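## Task

Carry plate C11 into the OUT nest so it lies flat between the nest's locators, with its A1 well at the nest corner labelled A1. Plates C15, C51, C16 and C61 must be left exactly as they were. The plate must stay in place on its own, not because the gripper holds it. Finish by opening the gripper and backing it away.

## Robot and tools

ROBOT. One arm: a four-axis SCARA-style plate mover. Its joints, base outward, are lift (prismatic, 0.000 to 0.550 m), shoulder (-2.000 to 2.000 rad), elbow (-2.800 to 2.800 rad) and wrist yaw (-12.566 to 12.566 rad). The gripper always stays level and can only spin about vertical. Two fingers point along the gripper's +x and close along its y axis; the opening runs from 0.140 m (fully open) to 0.066 m (closed, a gap still remains). The controlled point, end_effector_position, sits midway between the rubber pads, 2 to 3 cm behind the fingertips. Keep the elbow angle at least 0.4 rad away from 0, or the arm can fold and fault.

PLATES. Plates are told apart only by their ID labels. Well A1 is at the plate's clipped corner; it must end at the nest corner marked A1. Cameras: cam_head_left, cam_head_right, cam_high, cam_low, cam_wrist, all 504x504.

FRAMES. The scene frame has its origin on the table under the arm's base, +z up, +y to the left when facing along +x. Result poses (end_effector_position in metres, end_effector_quat_wxyz) use this frame; the printed position may be slightly wrong, worse when reaching far. Motion commands, however, are given in the gripper's own axes.

THE ROW. Every motion number is a five-value list: dx, dy, dz, rz, opening, each in [-1, 1]. The first four are an offset, not an absolute pose: they are measured in gripper axes from the gripper's pose in the most recent result that reported it (before any such result in a scene, or for later calls within one reply, from where the robot is when the action begins). A value of 1.0 equals 0.6 m for dx, dy, dz and 180 degrees for rz; rz turns from +x toward +y. The fifth value, opening, is absolute: +1 fully open, -1 closed. Zero offsets are not a pause; they send the hand back to the reference pose.

execute_actions takes "actions", a list holding at most one item, and optional "pictures" (boolean). An empty list just reports the state. An item with "rows" (1 to 15 rows) and "steps" (up to 15, default 15) runs that many control steps of 1/30 s; each row covers one step and the final row repeats to fill the count. Every row is relative to the same reference pose, not to the previous row. An item with only "steps" (up to 300) is a wait counted from the last result. A rejected call sends nothing.

move takes "target" (one row as above) and "speed" (m/s, 0.002 to 0.5, default 0.25; turning up to twice that in rad/s). It drives a straight path lasting 0.5 to 10 s; longer paths are cut off early. The opening is sent at the start. It does not avoid obstacles, the hand can lag, drift or overshoot the speed, notably with a near-straight arm. The result adds a "move:" line: done means settled near target; others include off_target, moving, held or fault, plus which limits acted (paced = commanded pose was clipped; held = a check blocked some steps, after which motion may suddenly speed up). Distance to target is also reported.

wait takes "seconds" (0 to 10) and sends nothing new. zoom_image takes "camera" and "region" [x0, y0, x1, y1] in pixels from the image's top-left, at most 504 by 504, and gives a finer view of the latest image. finished_scene takes "scene" (1 or 2), ends that scene irreversibly and reports success; it then starts the next one.

CONTROL DETAILS. Each step the commanded pose is trimmed to lie within 70 mm and 16 degrees of the measured one. After an action the arm keeps heading only to the last trimmed pose, so large moves may need a follow-up; check the pose returned. Joints share speed limits and stop together on reversal. The scene runs on while you compose replies. A "Hand target" line shows where the controller is now driving. "pose unreachable" and HELD marks mean a clearance check altered or blocked a row.

RESULT LINES. Joint positions lists lift (m), shoulder, elbow, wrist yaw (rad) and the pad gap (m). grip_measured is the measured finger opening on the command scale; readings may carry a constant error near 1 mm. To grip, command about 0.04 below grip_measured; a smaller margin squeezes more gently. Closing fully takes at least about 0.6 s. Pads push up to about 18 N each; a fast close may press harder or spring open.

CAUTIONS. Contact torque at a joint's load limit (lift 54.6 N, shoulder 8.19 N m, elbow 4.09 N m, wrist yaw 1.36 N m, held weight included) halts the arm for 10 s and drops the rest of the call. Holding a load heats motors: MOTOR HOT from 85 °C, and at 100 °C an OVER-TEMPERATURE FAULT brakes the arm. A held part may occasionally be jerked. Avoid fast contacts, targets placed deep past a contact, drops, slips and knocking anything off the table, which ends the scene. Because offsets come from the measured pose, repeating a small offset against something rigid adds no force, but against something yielding it keeps pushing.

Each tool is called after ">>>" as name(argument=value, ...), one argument or row to a line, values as JSON.

## Session

>>> execute_actions(
  actions=[],
)

Scene clock: 0.00 s of 7200.00 s.
end_effector_position=(+0.5898, -0.4129, +0.0648) grip_measured=+0.99 end_effector_quat_wxyz=(+0.918, +0.000, +0.000, -0.397)
Joint positions: [ 0.06  -0.275  2.053 -2.594  0.14 ]
Motor temperatures (°C, as the motors report them): [36 30 28 30]
Hand target: +0.590, -0.413, +0.065; +0.918, +0.000, +0.000, -0.397

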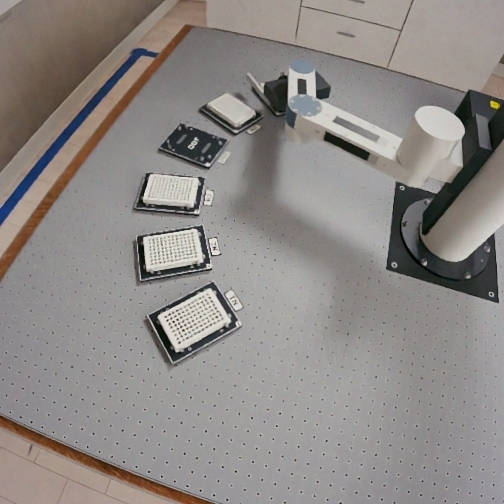

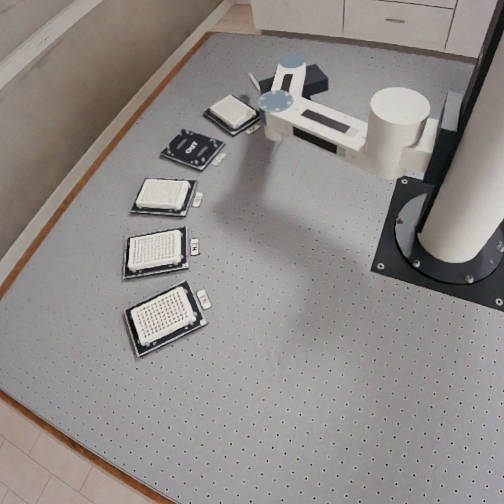

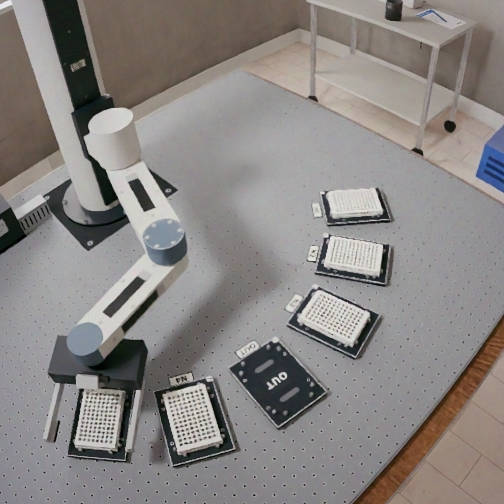

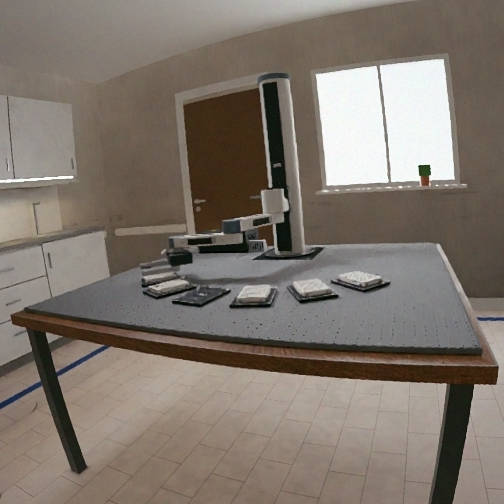

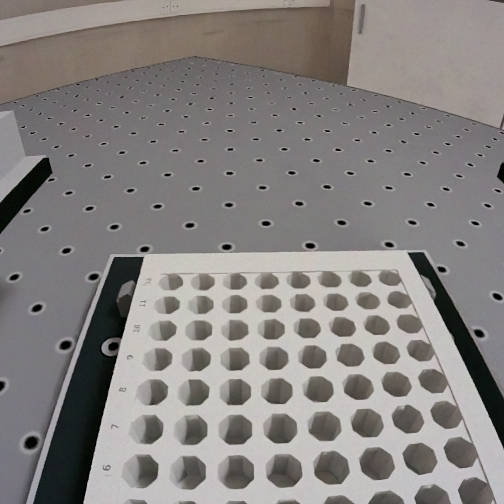

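>>> move(
  target=[-0.323, 0.104, 0.175, 0.066, 0.1],
  speed=0.3,
)

>>> zoom_image(
  camera="cam_wrist",
  region=[0, 180, 504, 440],
)

Scene clock: 7.53 s of 7200.00 s.
end_effector_position=(+0.5026, -0.2288, +0.1698) grip_measured=+0.10 end_effector_quat_wxyz=(+0.954, +0.000, +0.000, -0.300)
Joint positions: [ 0.165  0.309  1.035 -1.952  0.107]
Motor temperatures (°C, as the motors report them): [36 30 28 30]
Hand target: +0.503, -0.229, +0.170; +0.954, +0.000, +0.000, -0.300
Off the commanded pose: 0.000 m, 0 deg.
After step 90, 3.37 s passed at rest.
move: done

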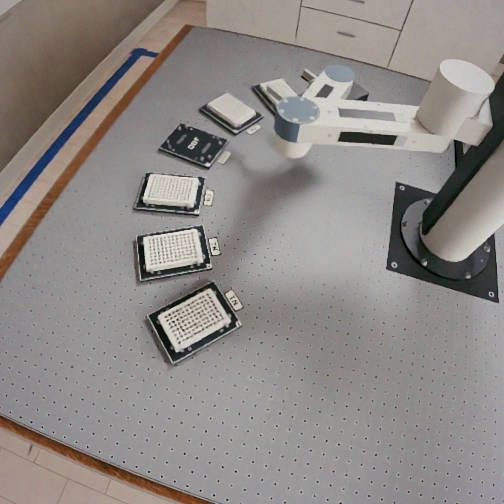

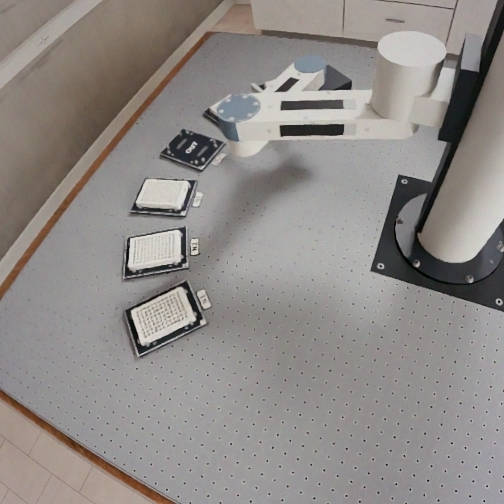

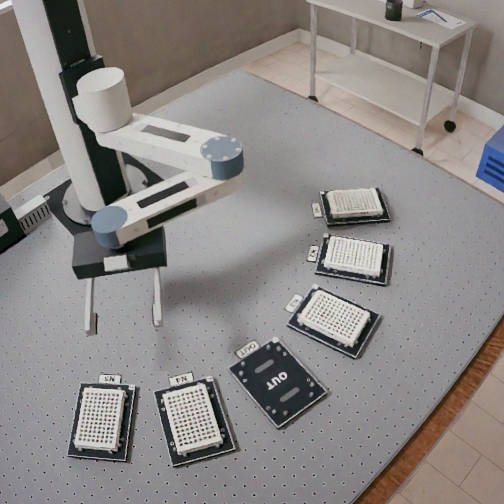

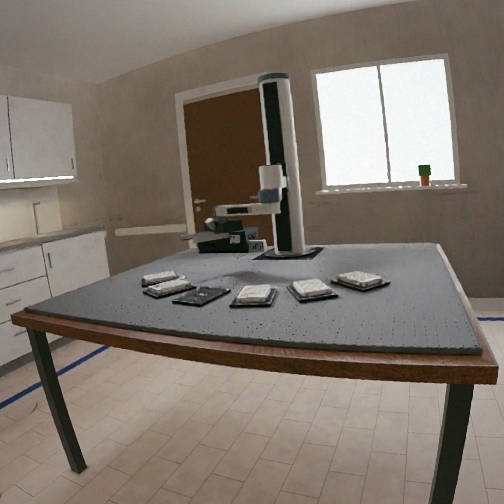

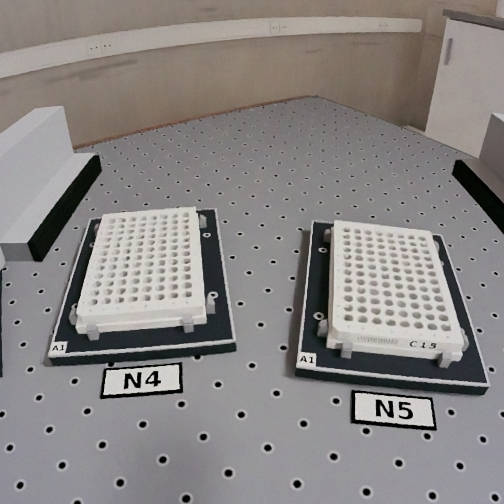

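Region (0, 180, 504, 440) of cam_wrist's 504x504 image, scaled by 1.000; it fills the top 260 rows of this view, and the rest is white.

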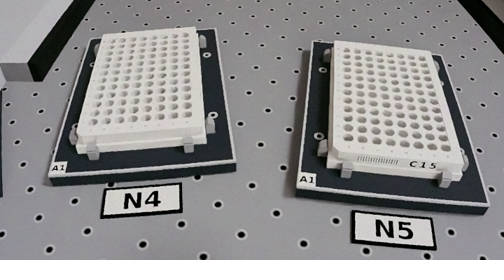

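>>> zoom_image(
  camera="cam_low",
  region=[135, 265, 395, 315],
)

>>> zoom_image(
  camera="cam_high",
  region=[140, 360, 260, 480],
)

>>> zoom_image(
  camera="cam_high",
  region=[280, 180, 400, 370],
)

>>> zoom_image(
  camera="cam_wrist",
  region=[40, 200, 240, 370],
)

Region (135, 265, 395, 315) of cam_low's 504x504 image, scaled by 1.938, with more detail than that image has; it fills the top 97 rows of this view, and the rest is white.

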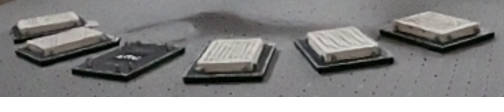

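Region (140, 360, 260, 480) of cam_high's 504x504 image, scaled by 4.200, with more detail than that image has.

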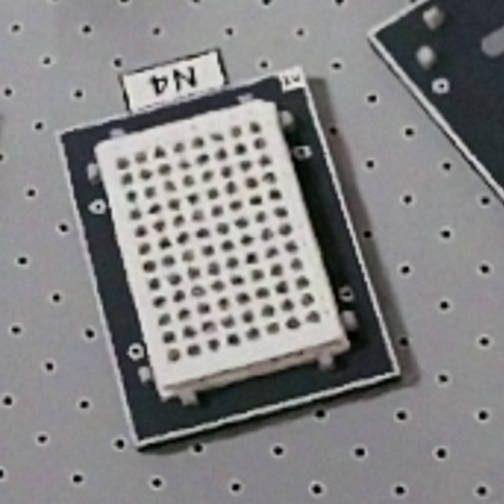

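Region (280, 180, 400, 370) of cam_high's 504x504 image, scaled by 2.653, with more detail than that image has; it fills the left 318 columns of this view, and the rest is white.

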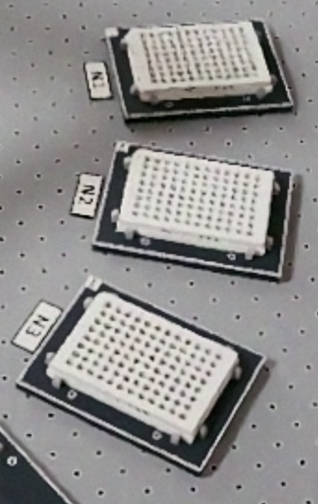

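Region (40, 200, 240, 370) of cam_wrist's 504x504 image, scaled by 2.520, with more detail than that image has; it fills the top 428 rows of this view, and the rest is white.

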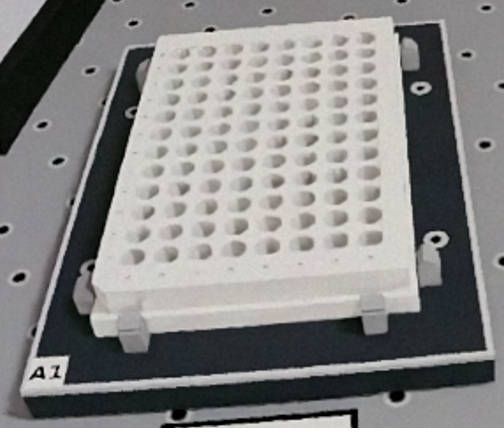

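>>> move(
  target=[-0.031, 0.398, -0.083, 0.638, 0.1],
  speed=0.4,
)

Scene clock: 26.00 s of 7200.00 s.
end_effector_position=(+0.6238, -0.0224, +0.1200) grip_measured=+0.10 end_effector_quat_wxyz=(+0.766, +0.000, +0.000, +0.643)
Joint positions: [ 0.115  0.108  2.118 -0.829  0.107]
Motor temperatures (°C, as the motors report them): [36 30 28 30]
Hand target: +0.624, -0.022, +0.120; +0.766, +0.000, +0.000, +0.643
Off the commanded pose: 0.000 m, 0 deg.
After step 90, 12.60 s passed at rest.
move: done

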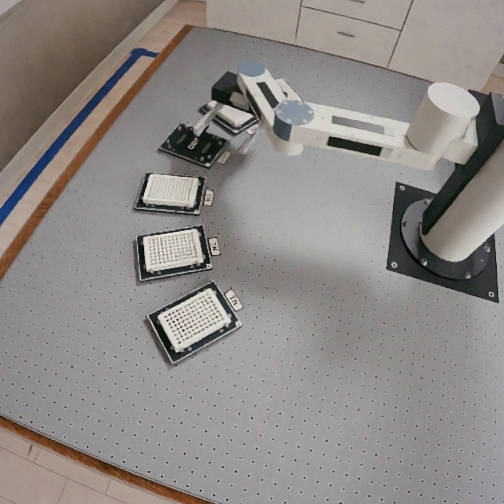

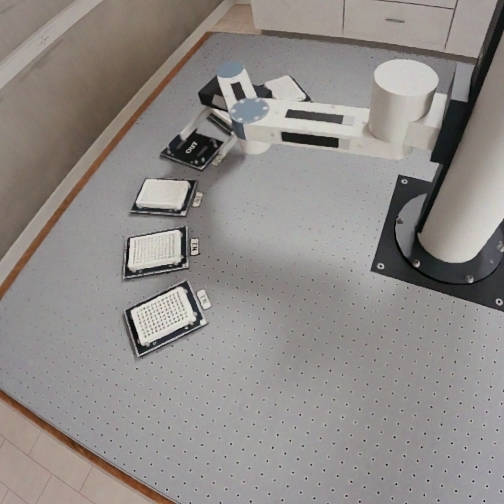

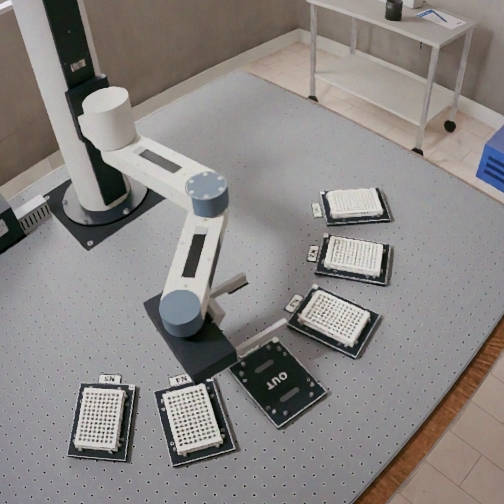

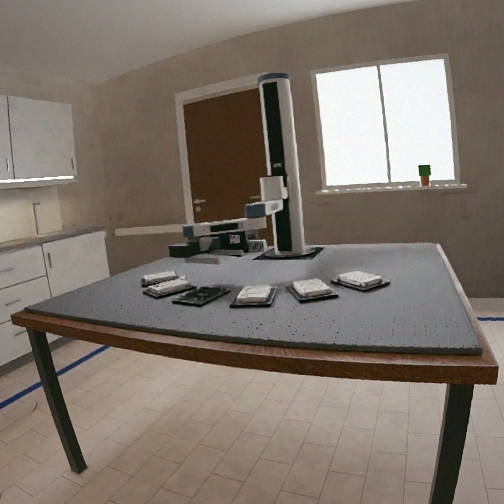

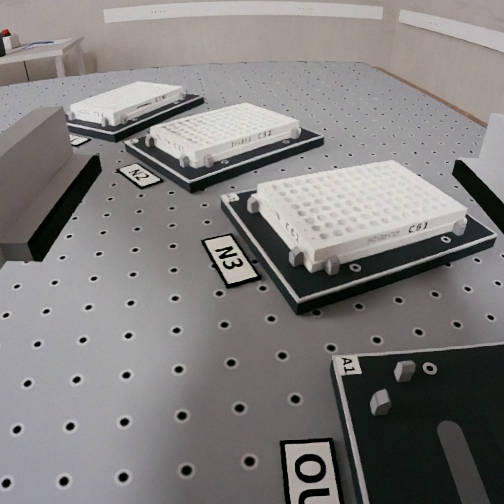

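>>> zoom_image(
  camera="cam_wrist",
  region=[60, 70, 220, 150],
)

>>> zoom_image(
  camera="cam_wrist",
  region=[130, 95, 330, 195],
)

>>> zoom_image(
  camera="cam_wrist",
  region=[240, 160, 480, 290],
)

Region (60, 70, 220, 150) of cam_wrist's 504x504 image, scaled by 3.150, with more detail than that image has.

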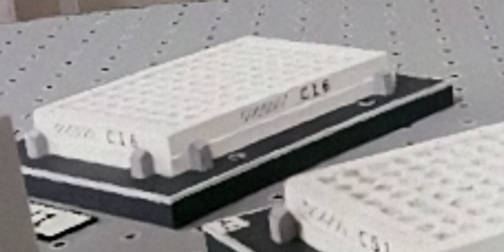

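Region (130, 95, 330, 195) of cam_wrist's 504x504 image, scaled by 2.520, with more detail than that image has.

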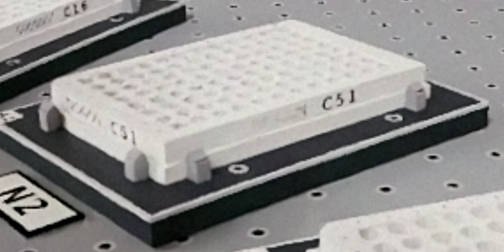

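Region (240, 160, 480, 290) of cam_wrist's 504x504 image, scaled by 2.100, with more detail than that image has; it fills the top 273 rows of this view, and the rest is white.

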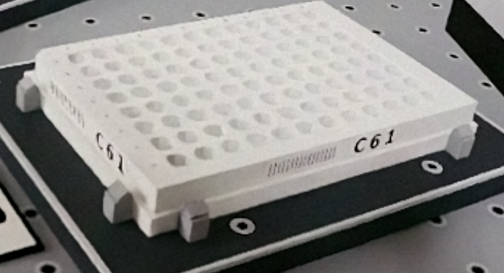

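>>> move(
  target=[-0.349, -0.1515, -0.083, -0.59, 0.1],
  speed=0.4,
)

Scene clock: 48.23 s of 7200.00 s.
end_effector_position=(+0.6770, -0.2442, +0.0702) grip_measured=+0.10 end_effector_quat_wxyz=(+0.974, +0.000, +0.000, -0.226)
Joint positions: [ 0.065  0.13   1.865 -2.452  0.107]
Motor temperatures (°C, as the motors report them): [36 30 28 30]
Hand target: +0.677, -0.244, +0.070; +0.974, +0.000, +0.000, -0.227
Off the commanded pose: 0.000 m, 0 deg.
After step 90, 16.53 s passed at rest.
move: done

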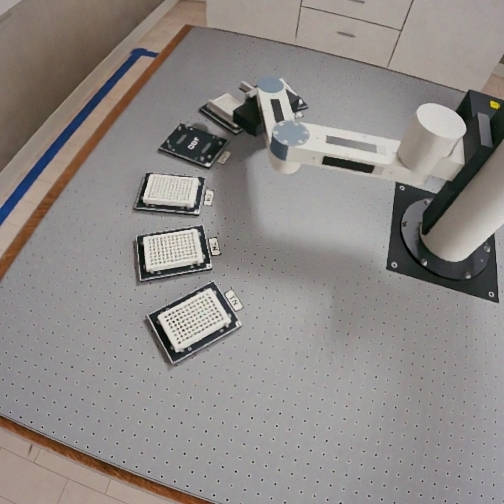

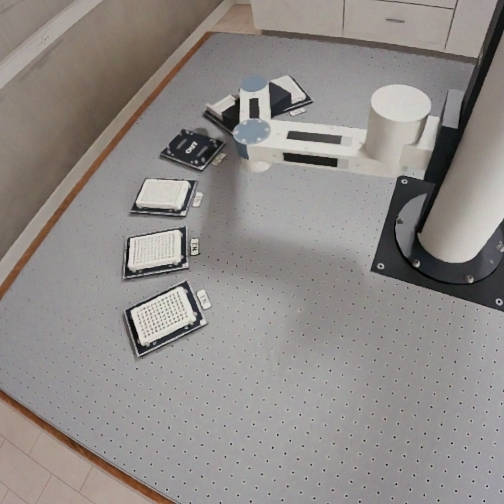

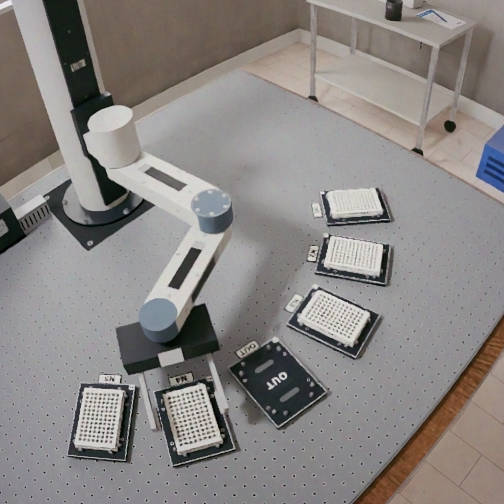

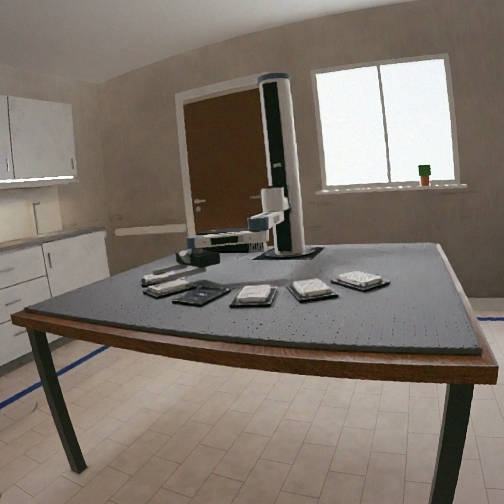

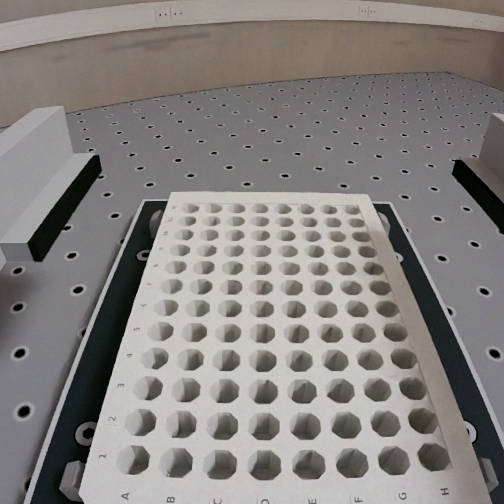

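>>> move(
  target=[0.0, 0.0012, -0.0645, -0.004, 0.1],
  speed=0.1,
)

>>> move(
  target=[0.0, 0.0, 0.0, 0.0, -0.40],
  speed=0.05,
)

>>> move(
  target=[0.0, 0.0, 0.0, 0.0, -0.56],
  speed=0.05,
)

Scene clock: 59.13 s of 7200.00 s.
end_effector_position=(+0.6773, -0.2436, +0.0315) grip_measured=+0.10 end_effector_quat_wxyz=(+0.973, +0.000, +0.000, -0.232)
Joint positions: [ 0.026  0.136  1.865 -2.47   0.107]
Motor temperatures (°C, as the motors report them): [36 30 28 30]
Hand target: +0.677, -0.244, +0.032; +0.973, +0.000, +0.000, -0.232
Off the commanded pose: 0.000 m, 0 deg.
After step 90, 7.20 s passed at rest.
move: done

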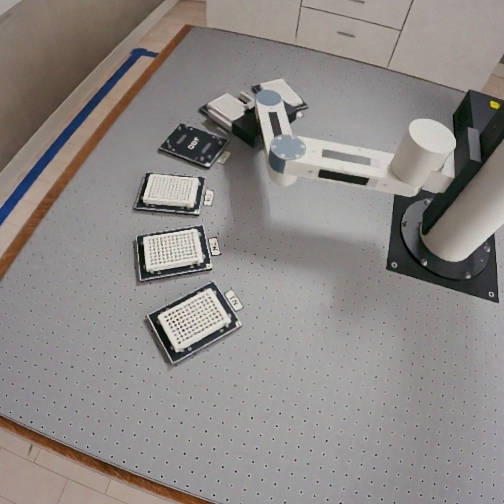

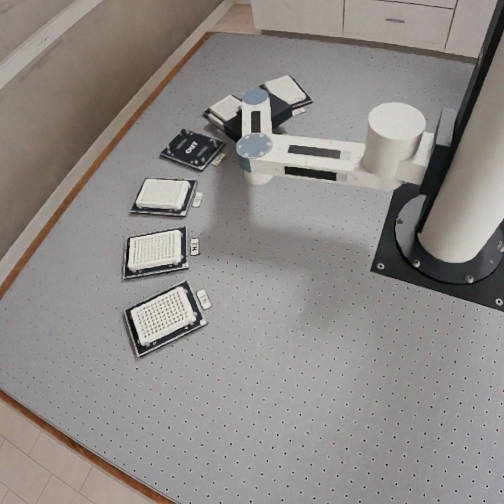

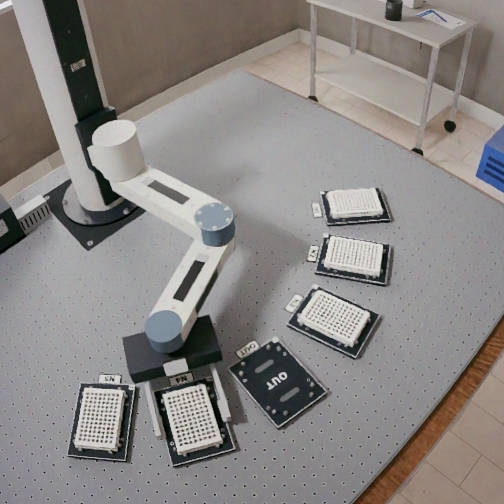

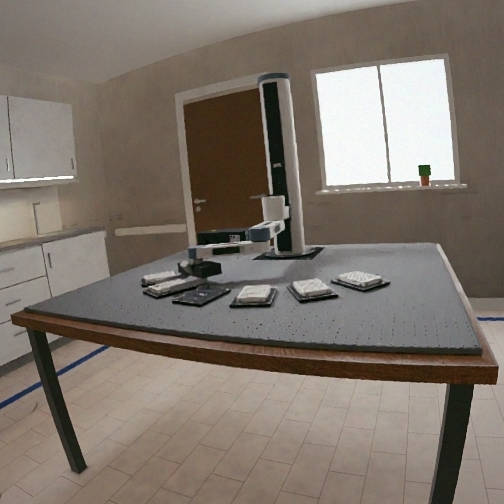

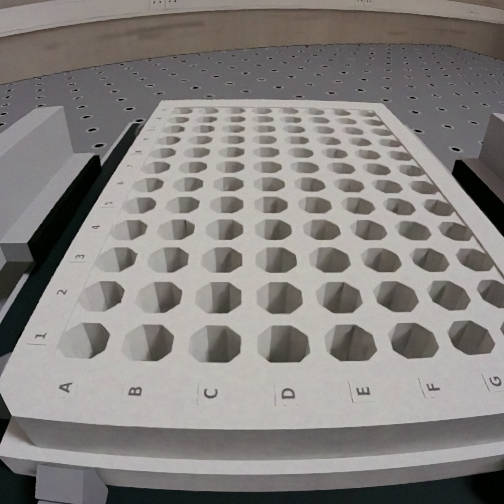

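Scene clock: 59.63 s of 7200.00 s.
end_effector_position=(+0.6773, -0.2436, +0.0315) grip_measured=-0.40 end_effector_quat_wxyz=(+0.973, +0.000, +0.000, -0.232)
Joint positions: [ 0.026  0.136  1.865 -2.47   0.088]
Motor temperatures (°C, as the motors report them): [36 30 28 30]
Hand target: +0.677, -0.244, +0.031; +0.973, +0.000, +0.000, -0.232
Off the commanded pose: 0.000 m, 0 deg.
move: done

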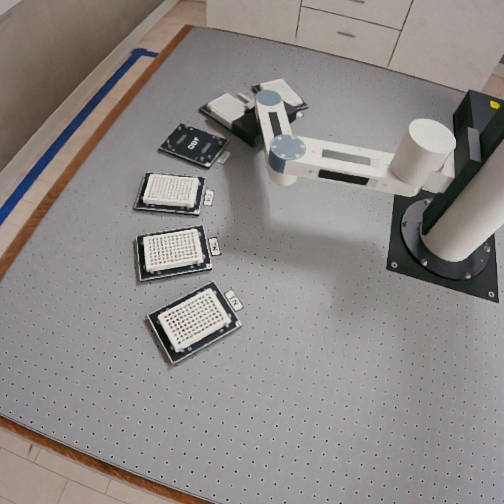

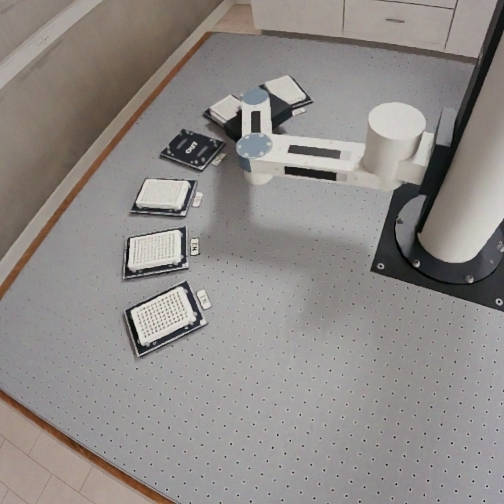

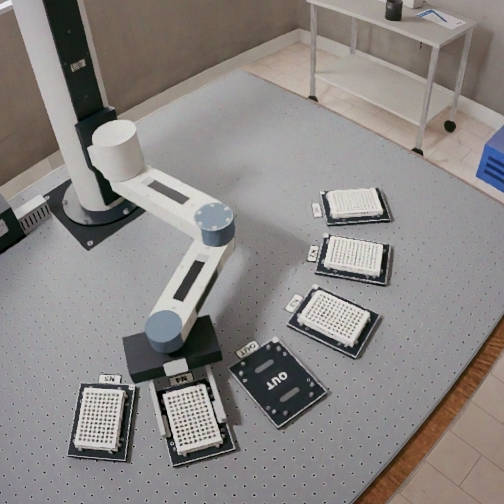

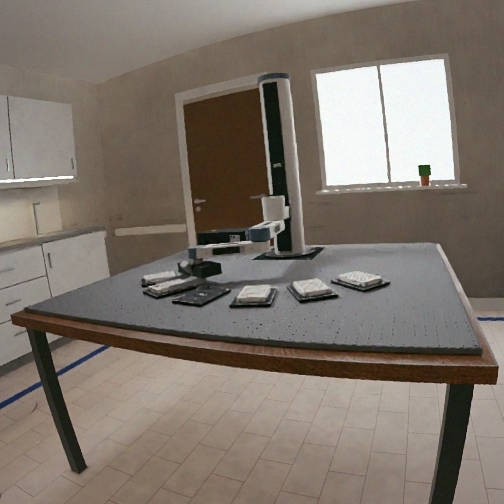

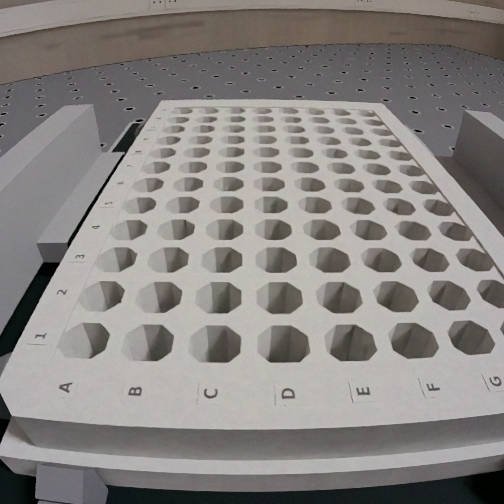

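Scene clock: 60.13 s of 7200.00 s.
end_effector_position=(+0.6774, -0.2436, +0.0315) grip_measured=-0.50 end_effector_quat_wxyz=(+0.973, +0.000, +0.000, -0.232)
Joint positions: [ 0.026  0.136  1.865 -2.47   0.085]
Motor temperatures (°C, as the motors report them): [36 30 28 30]
Hand target: +0.677, -0.244, +0.031; +0.973, +0.000, +0.000, -0.232
Off the commanded pose: 0.000 m, 0 deg.
move: done

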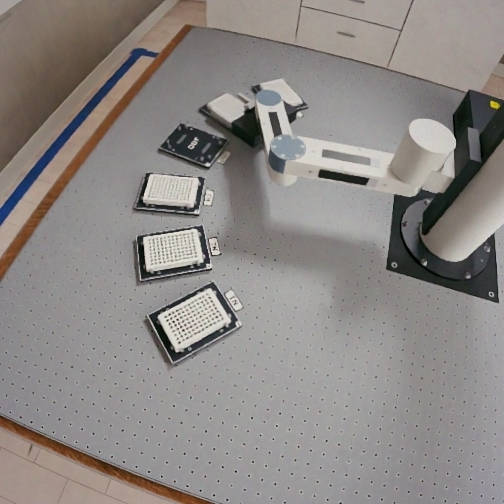

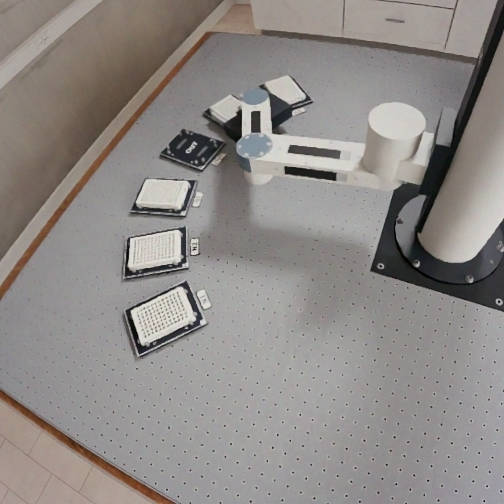

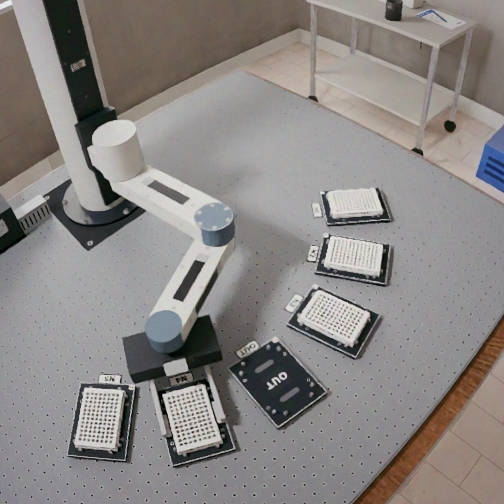

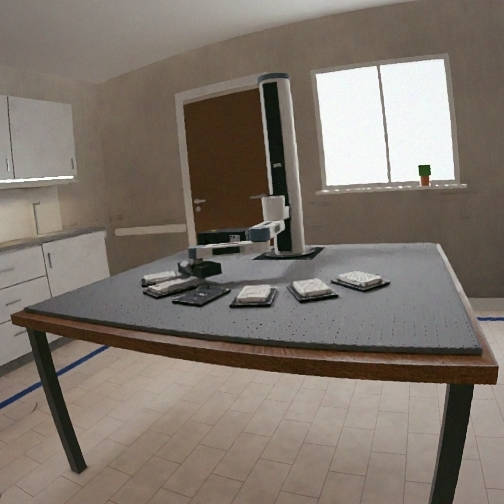

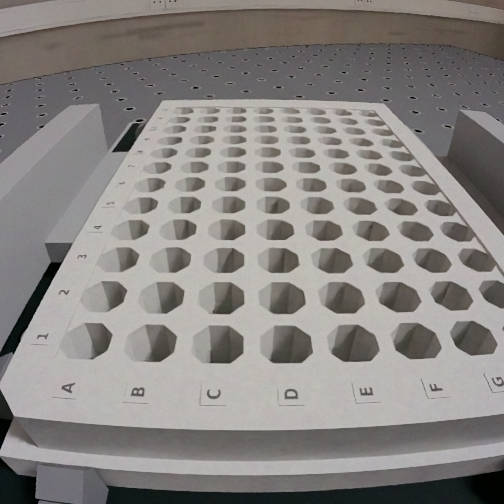

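>>> move(
  target=[0.0, 0.0, 0.0175, 0.0, -0.56],
  speed=0.05,
)

>>> move(
  target=[0.0, 0.0, 0.0725, 0.0, -0.56],
  speed=0.1,
)

>>> move(
  target=[-0.0597, 0.3015, 0.0, 0.11, -0.56],
  speed=0.25,
)

Scene clock: 67.80 s of 7200.00 s.
end_effector_position=(+0.6774, -0.2436, +0.0420) grip_measured=-0.50 end_effector_quat_wxyz=(+0.973, +0.000, +0.000, -0.232)
Joint positions: [ 0.037  0.136  1.865 -2.47   0.085]
Motor temperatures (°C, as the motors report them): [36 30 28 30]
Hand target: +0.677, -0.244, +0.042; +0.973, +0.000, +0.000, -0.232
Off the commanded pose: 0.000 m, 0 deg.
After step 90, 3.97 s passed at rest.
move: done

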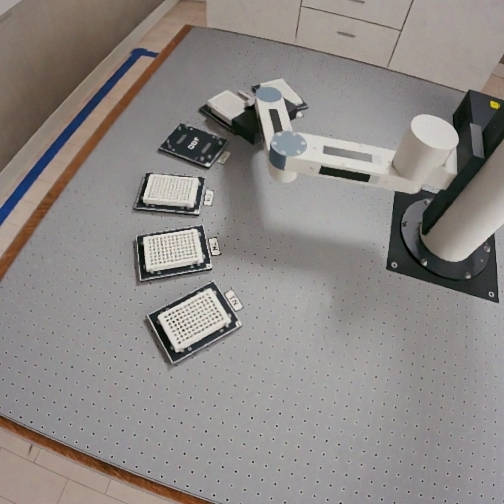

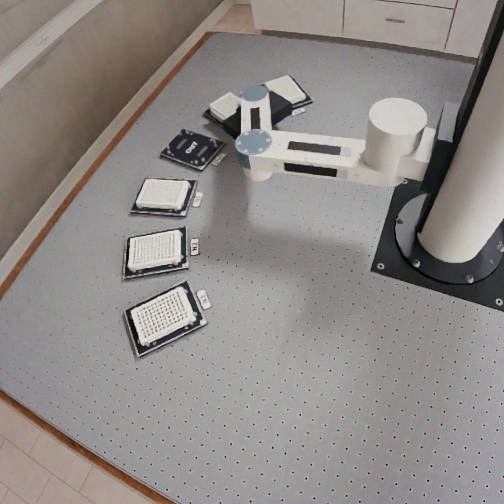

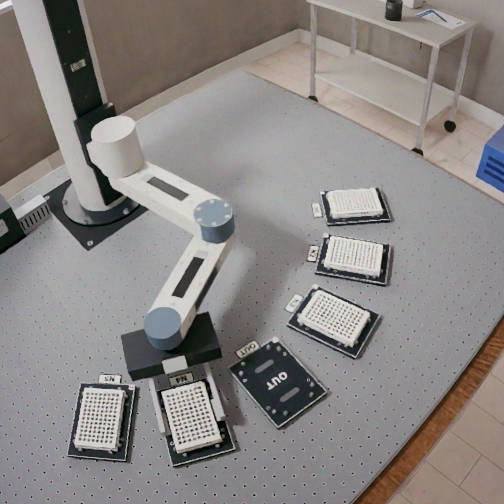

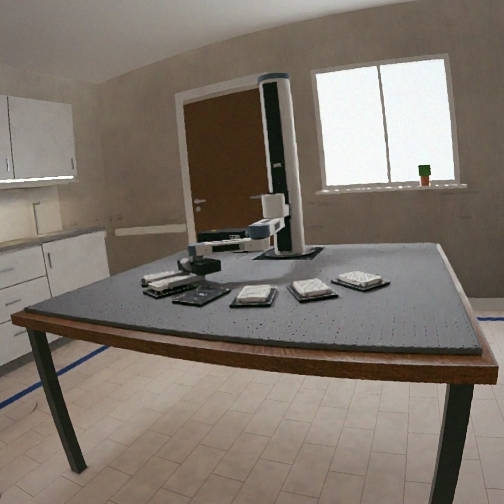

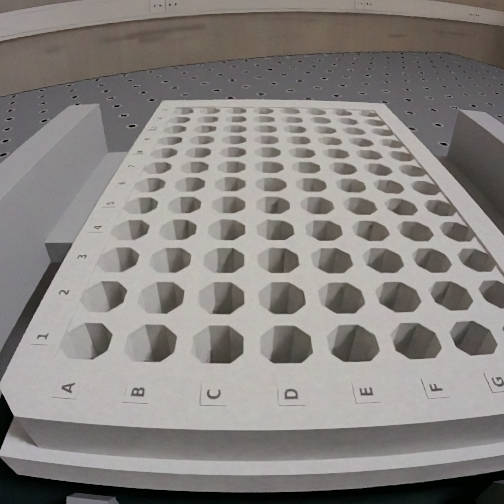

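Scene clock: 68.53 s of 7200.00 s.
end_effector_position=(+0.6774, -0.2435, +0.0856) grip_measured=-0.50 end_effector_quat_wxyz=(+0.973, +0.000, +0.000, -0.232)
Joint positions: [ 0.081  0.136  1.865 -2.47   0.085]
Motor temperatures (°C, as the motors report them): [36 30 28 30]
Hand target: +0.677, -0.244, +0.086; +0.973, +0.000, +0.000, -0.232
Off the commanded pose: 0.000 m, 0 deg.
move: done

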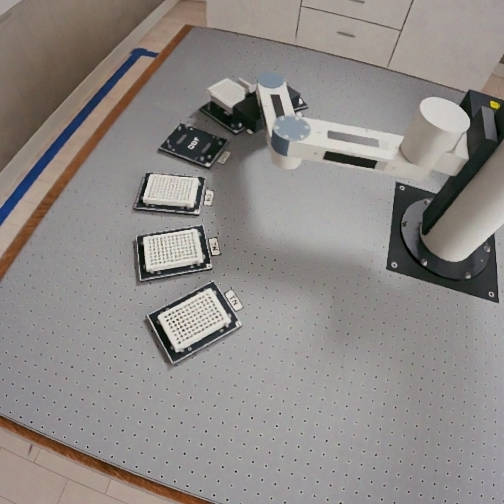

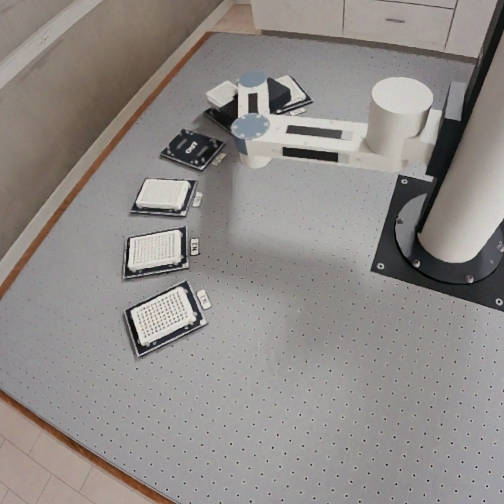

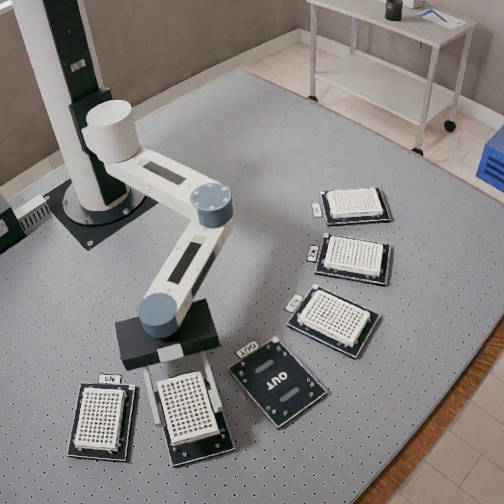

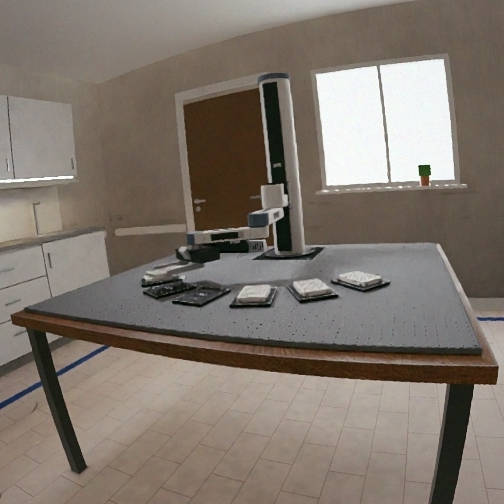

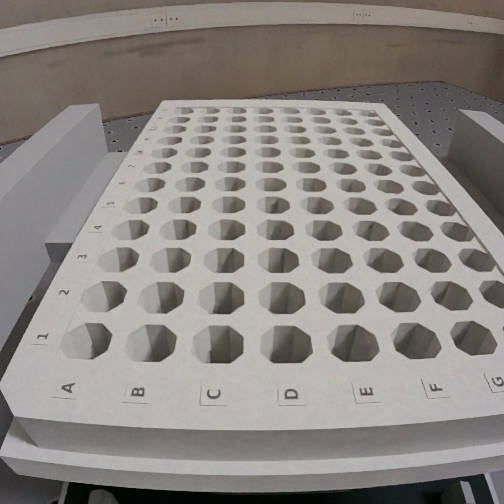

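Scene clock: 69.60 s of 7200.00 s.
end_effector_position=(+0.7273, -0.0658, +0.0856) grip_measured=-0.50 end_effector_quat_wxyz=(+0.998, +0.000, +0.000, -0.061)
Joint positions: [ 0.081  0.47   1.852 -2.444  0.085]
Motor temperatures (°C, as the motors report them): [36 30 28 30]
Hand target: +0.727, -0.066, +0.086; +0.998, +0.000, +0.000, -0.062
Off the commanded pose: 0.000 m, 0 deg.
move: done

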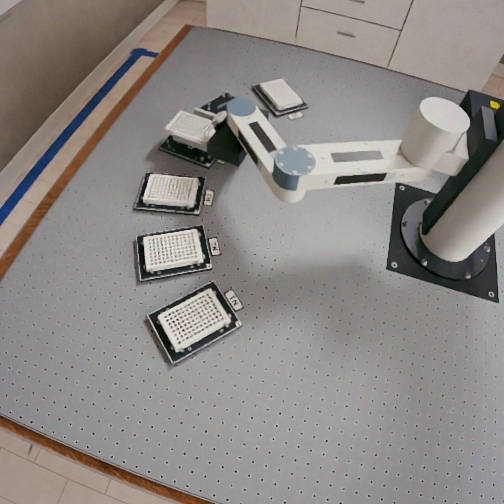

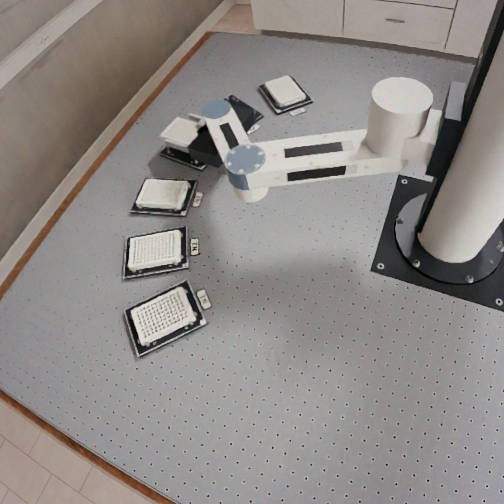

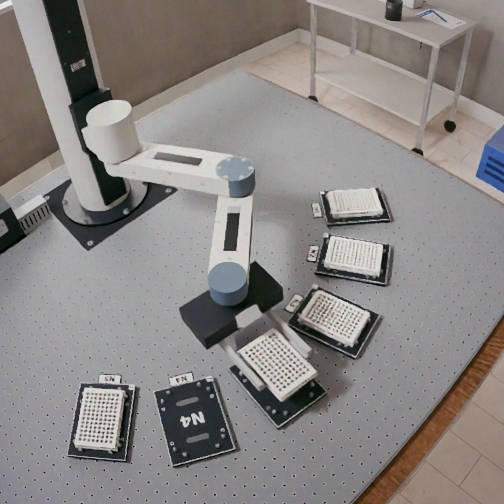

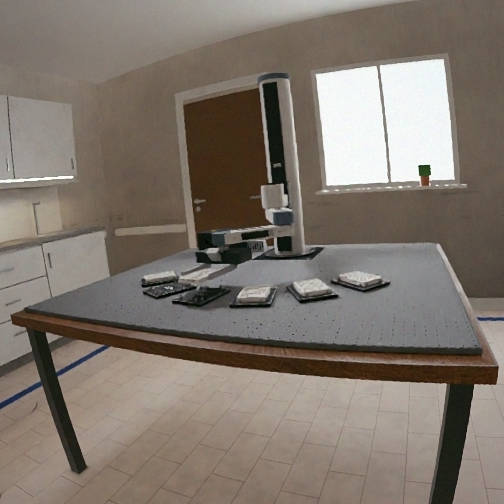

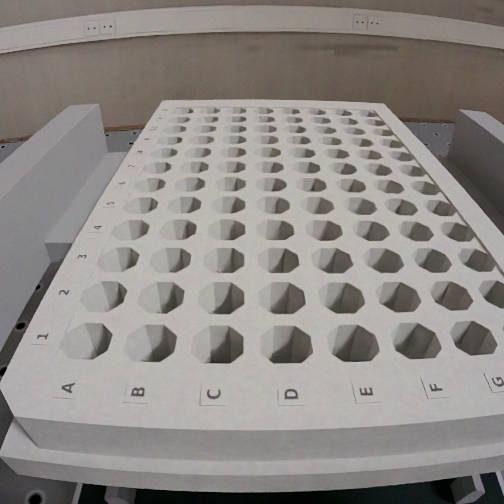

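>>> zoom_image(
  camera="cam_wrist",
  region=[40, 440, 504, 504],
)

>>> move(
  target=[0.007, -0.0065, 0.0, 0.0, -0.56],
  speed=0.05,
)

>>> zoom_image(
  camera="cam_wrist",
  region=[40, 440, 504, 504],
)

Region (40, 440, 504, 504) of cam_wrist's 504x504 image, scaled by 1.086, with more detail than that image has; it fills the top 70 rows of this view, and the rest is white.

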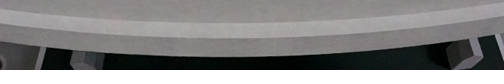

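Scene clock: 75.43 s of 7200.00 s.
end_effector_position=(+0.7310, -0.0702, +0.0855) grip_measured=-0.50 end_effector_quat_wxyz=(+0.998, +0.000, +0.000, -0.061)
Joint positions: [ 0.081  0.449  1.879 -2.45   0.085]
Motor temperatures (°C, as the motors report them): [36 30 28 30]
Hand target: +0.731, -0.070, +0.086; +0.998, +0.000, +0.000, -0.061
Off the commanded pose: 0.000 m, 0 deg.
After step 90, 2.13 s passed at rest.
move: done

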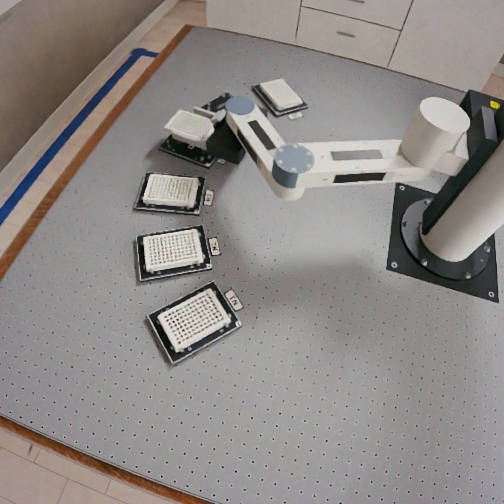

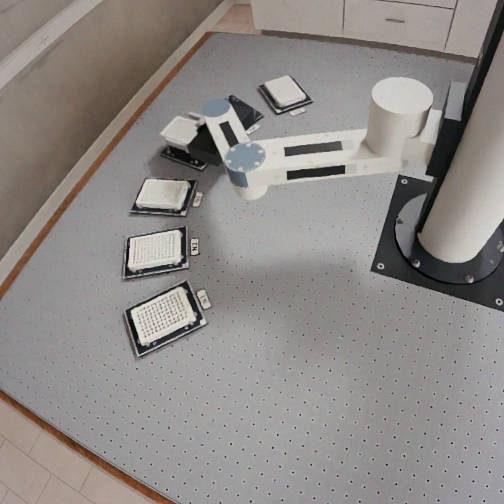

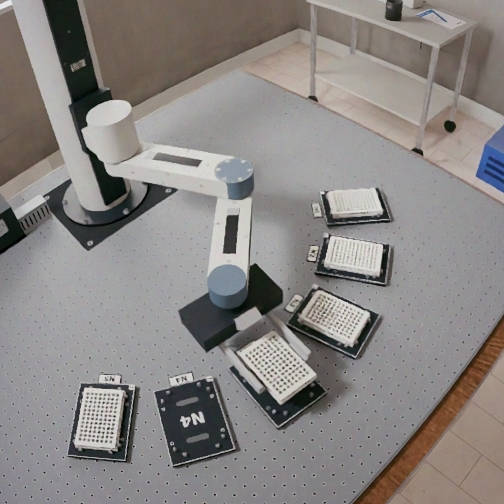

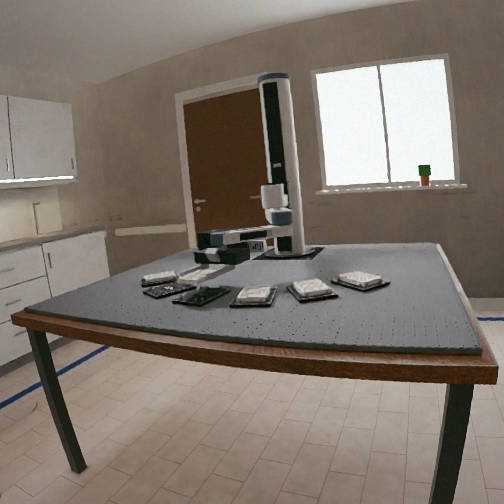

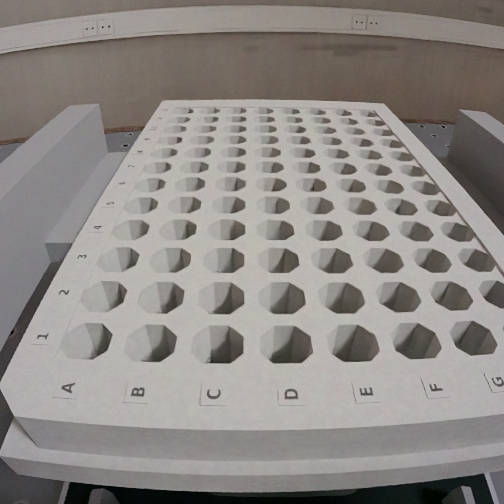

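Region (40, 440, 504, 504) of cam_wrist's 504x504 image, scaled by 1.086, with more detail than that image has; it fills the top 70 rows of this view, and the rest is white.

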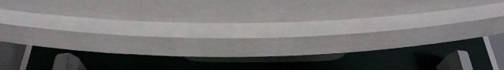

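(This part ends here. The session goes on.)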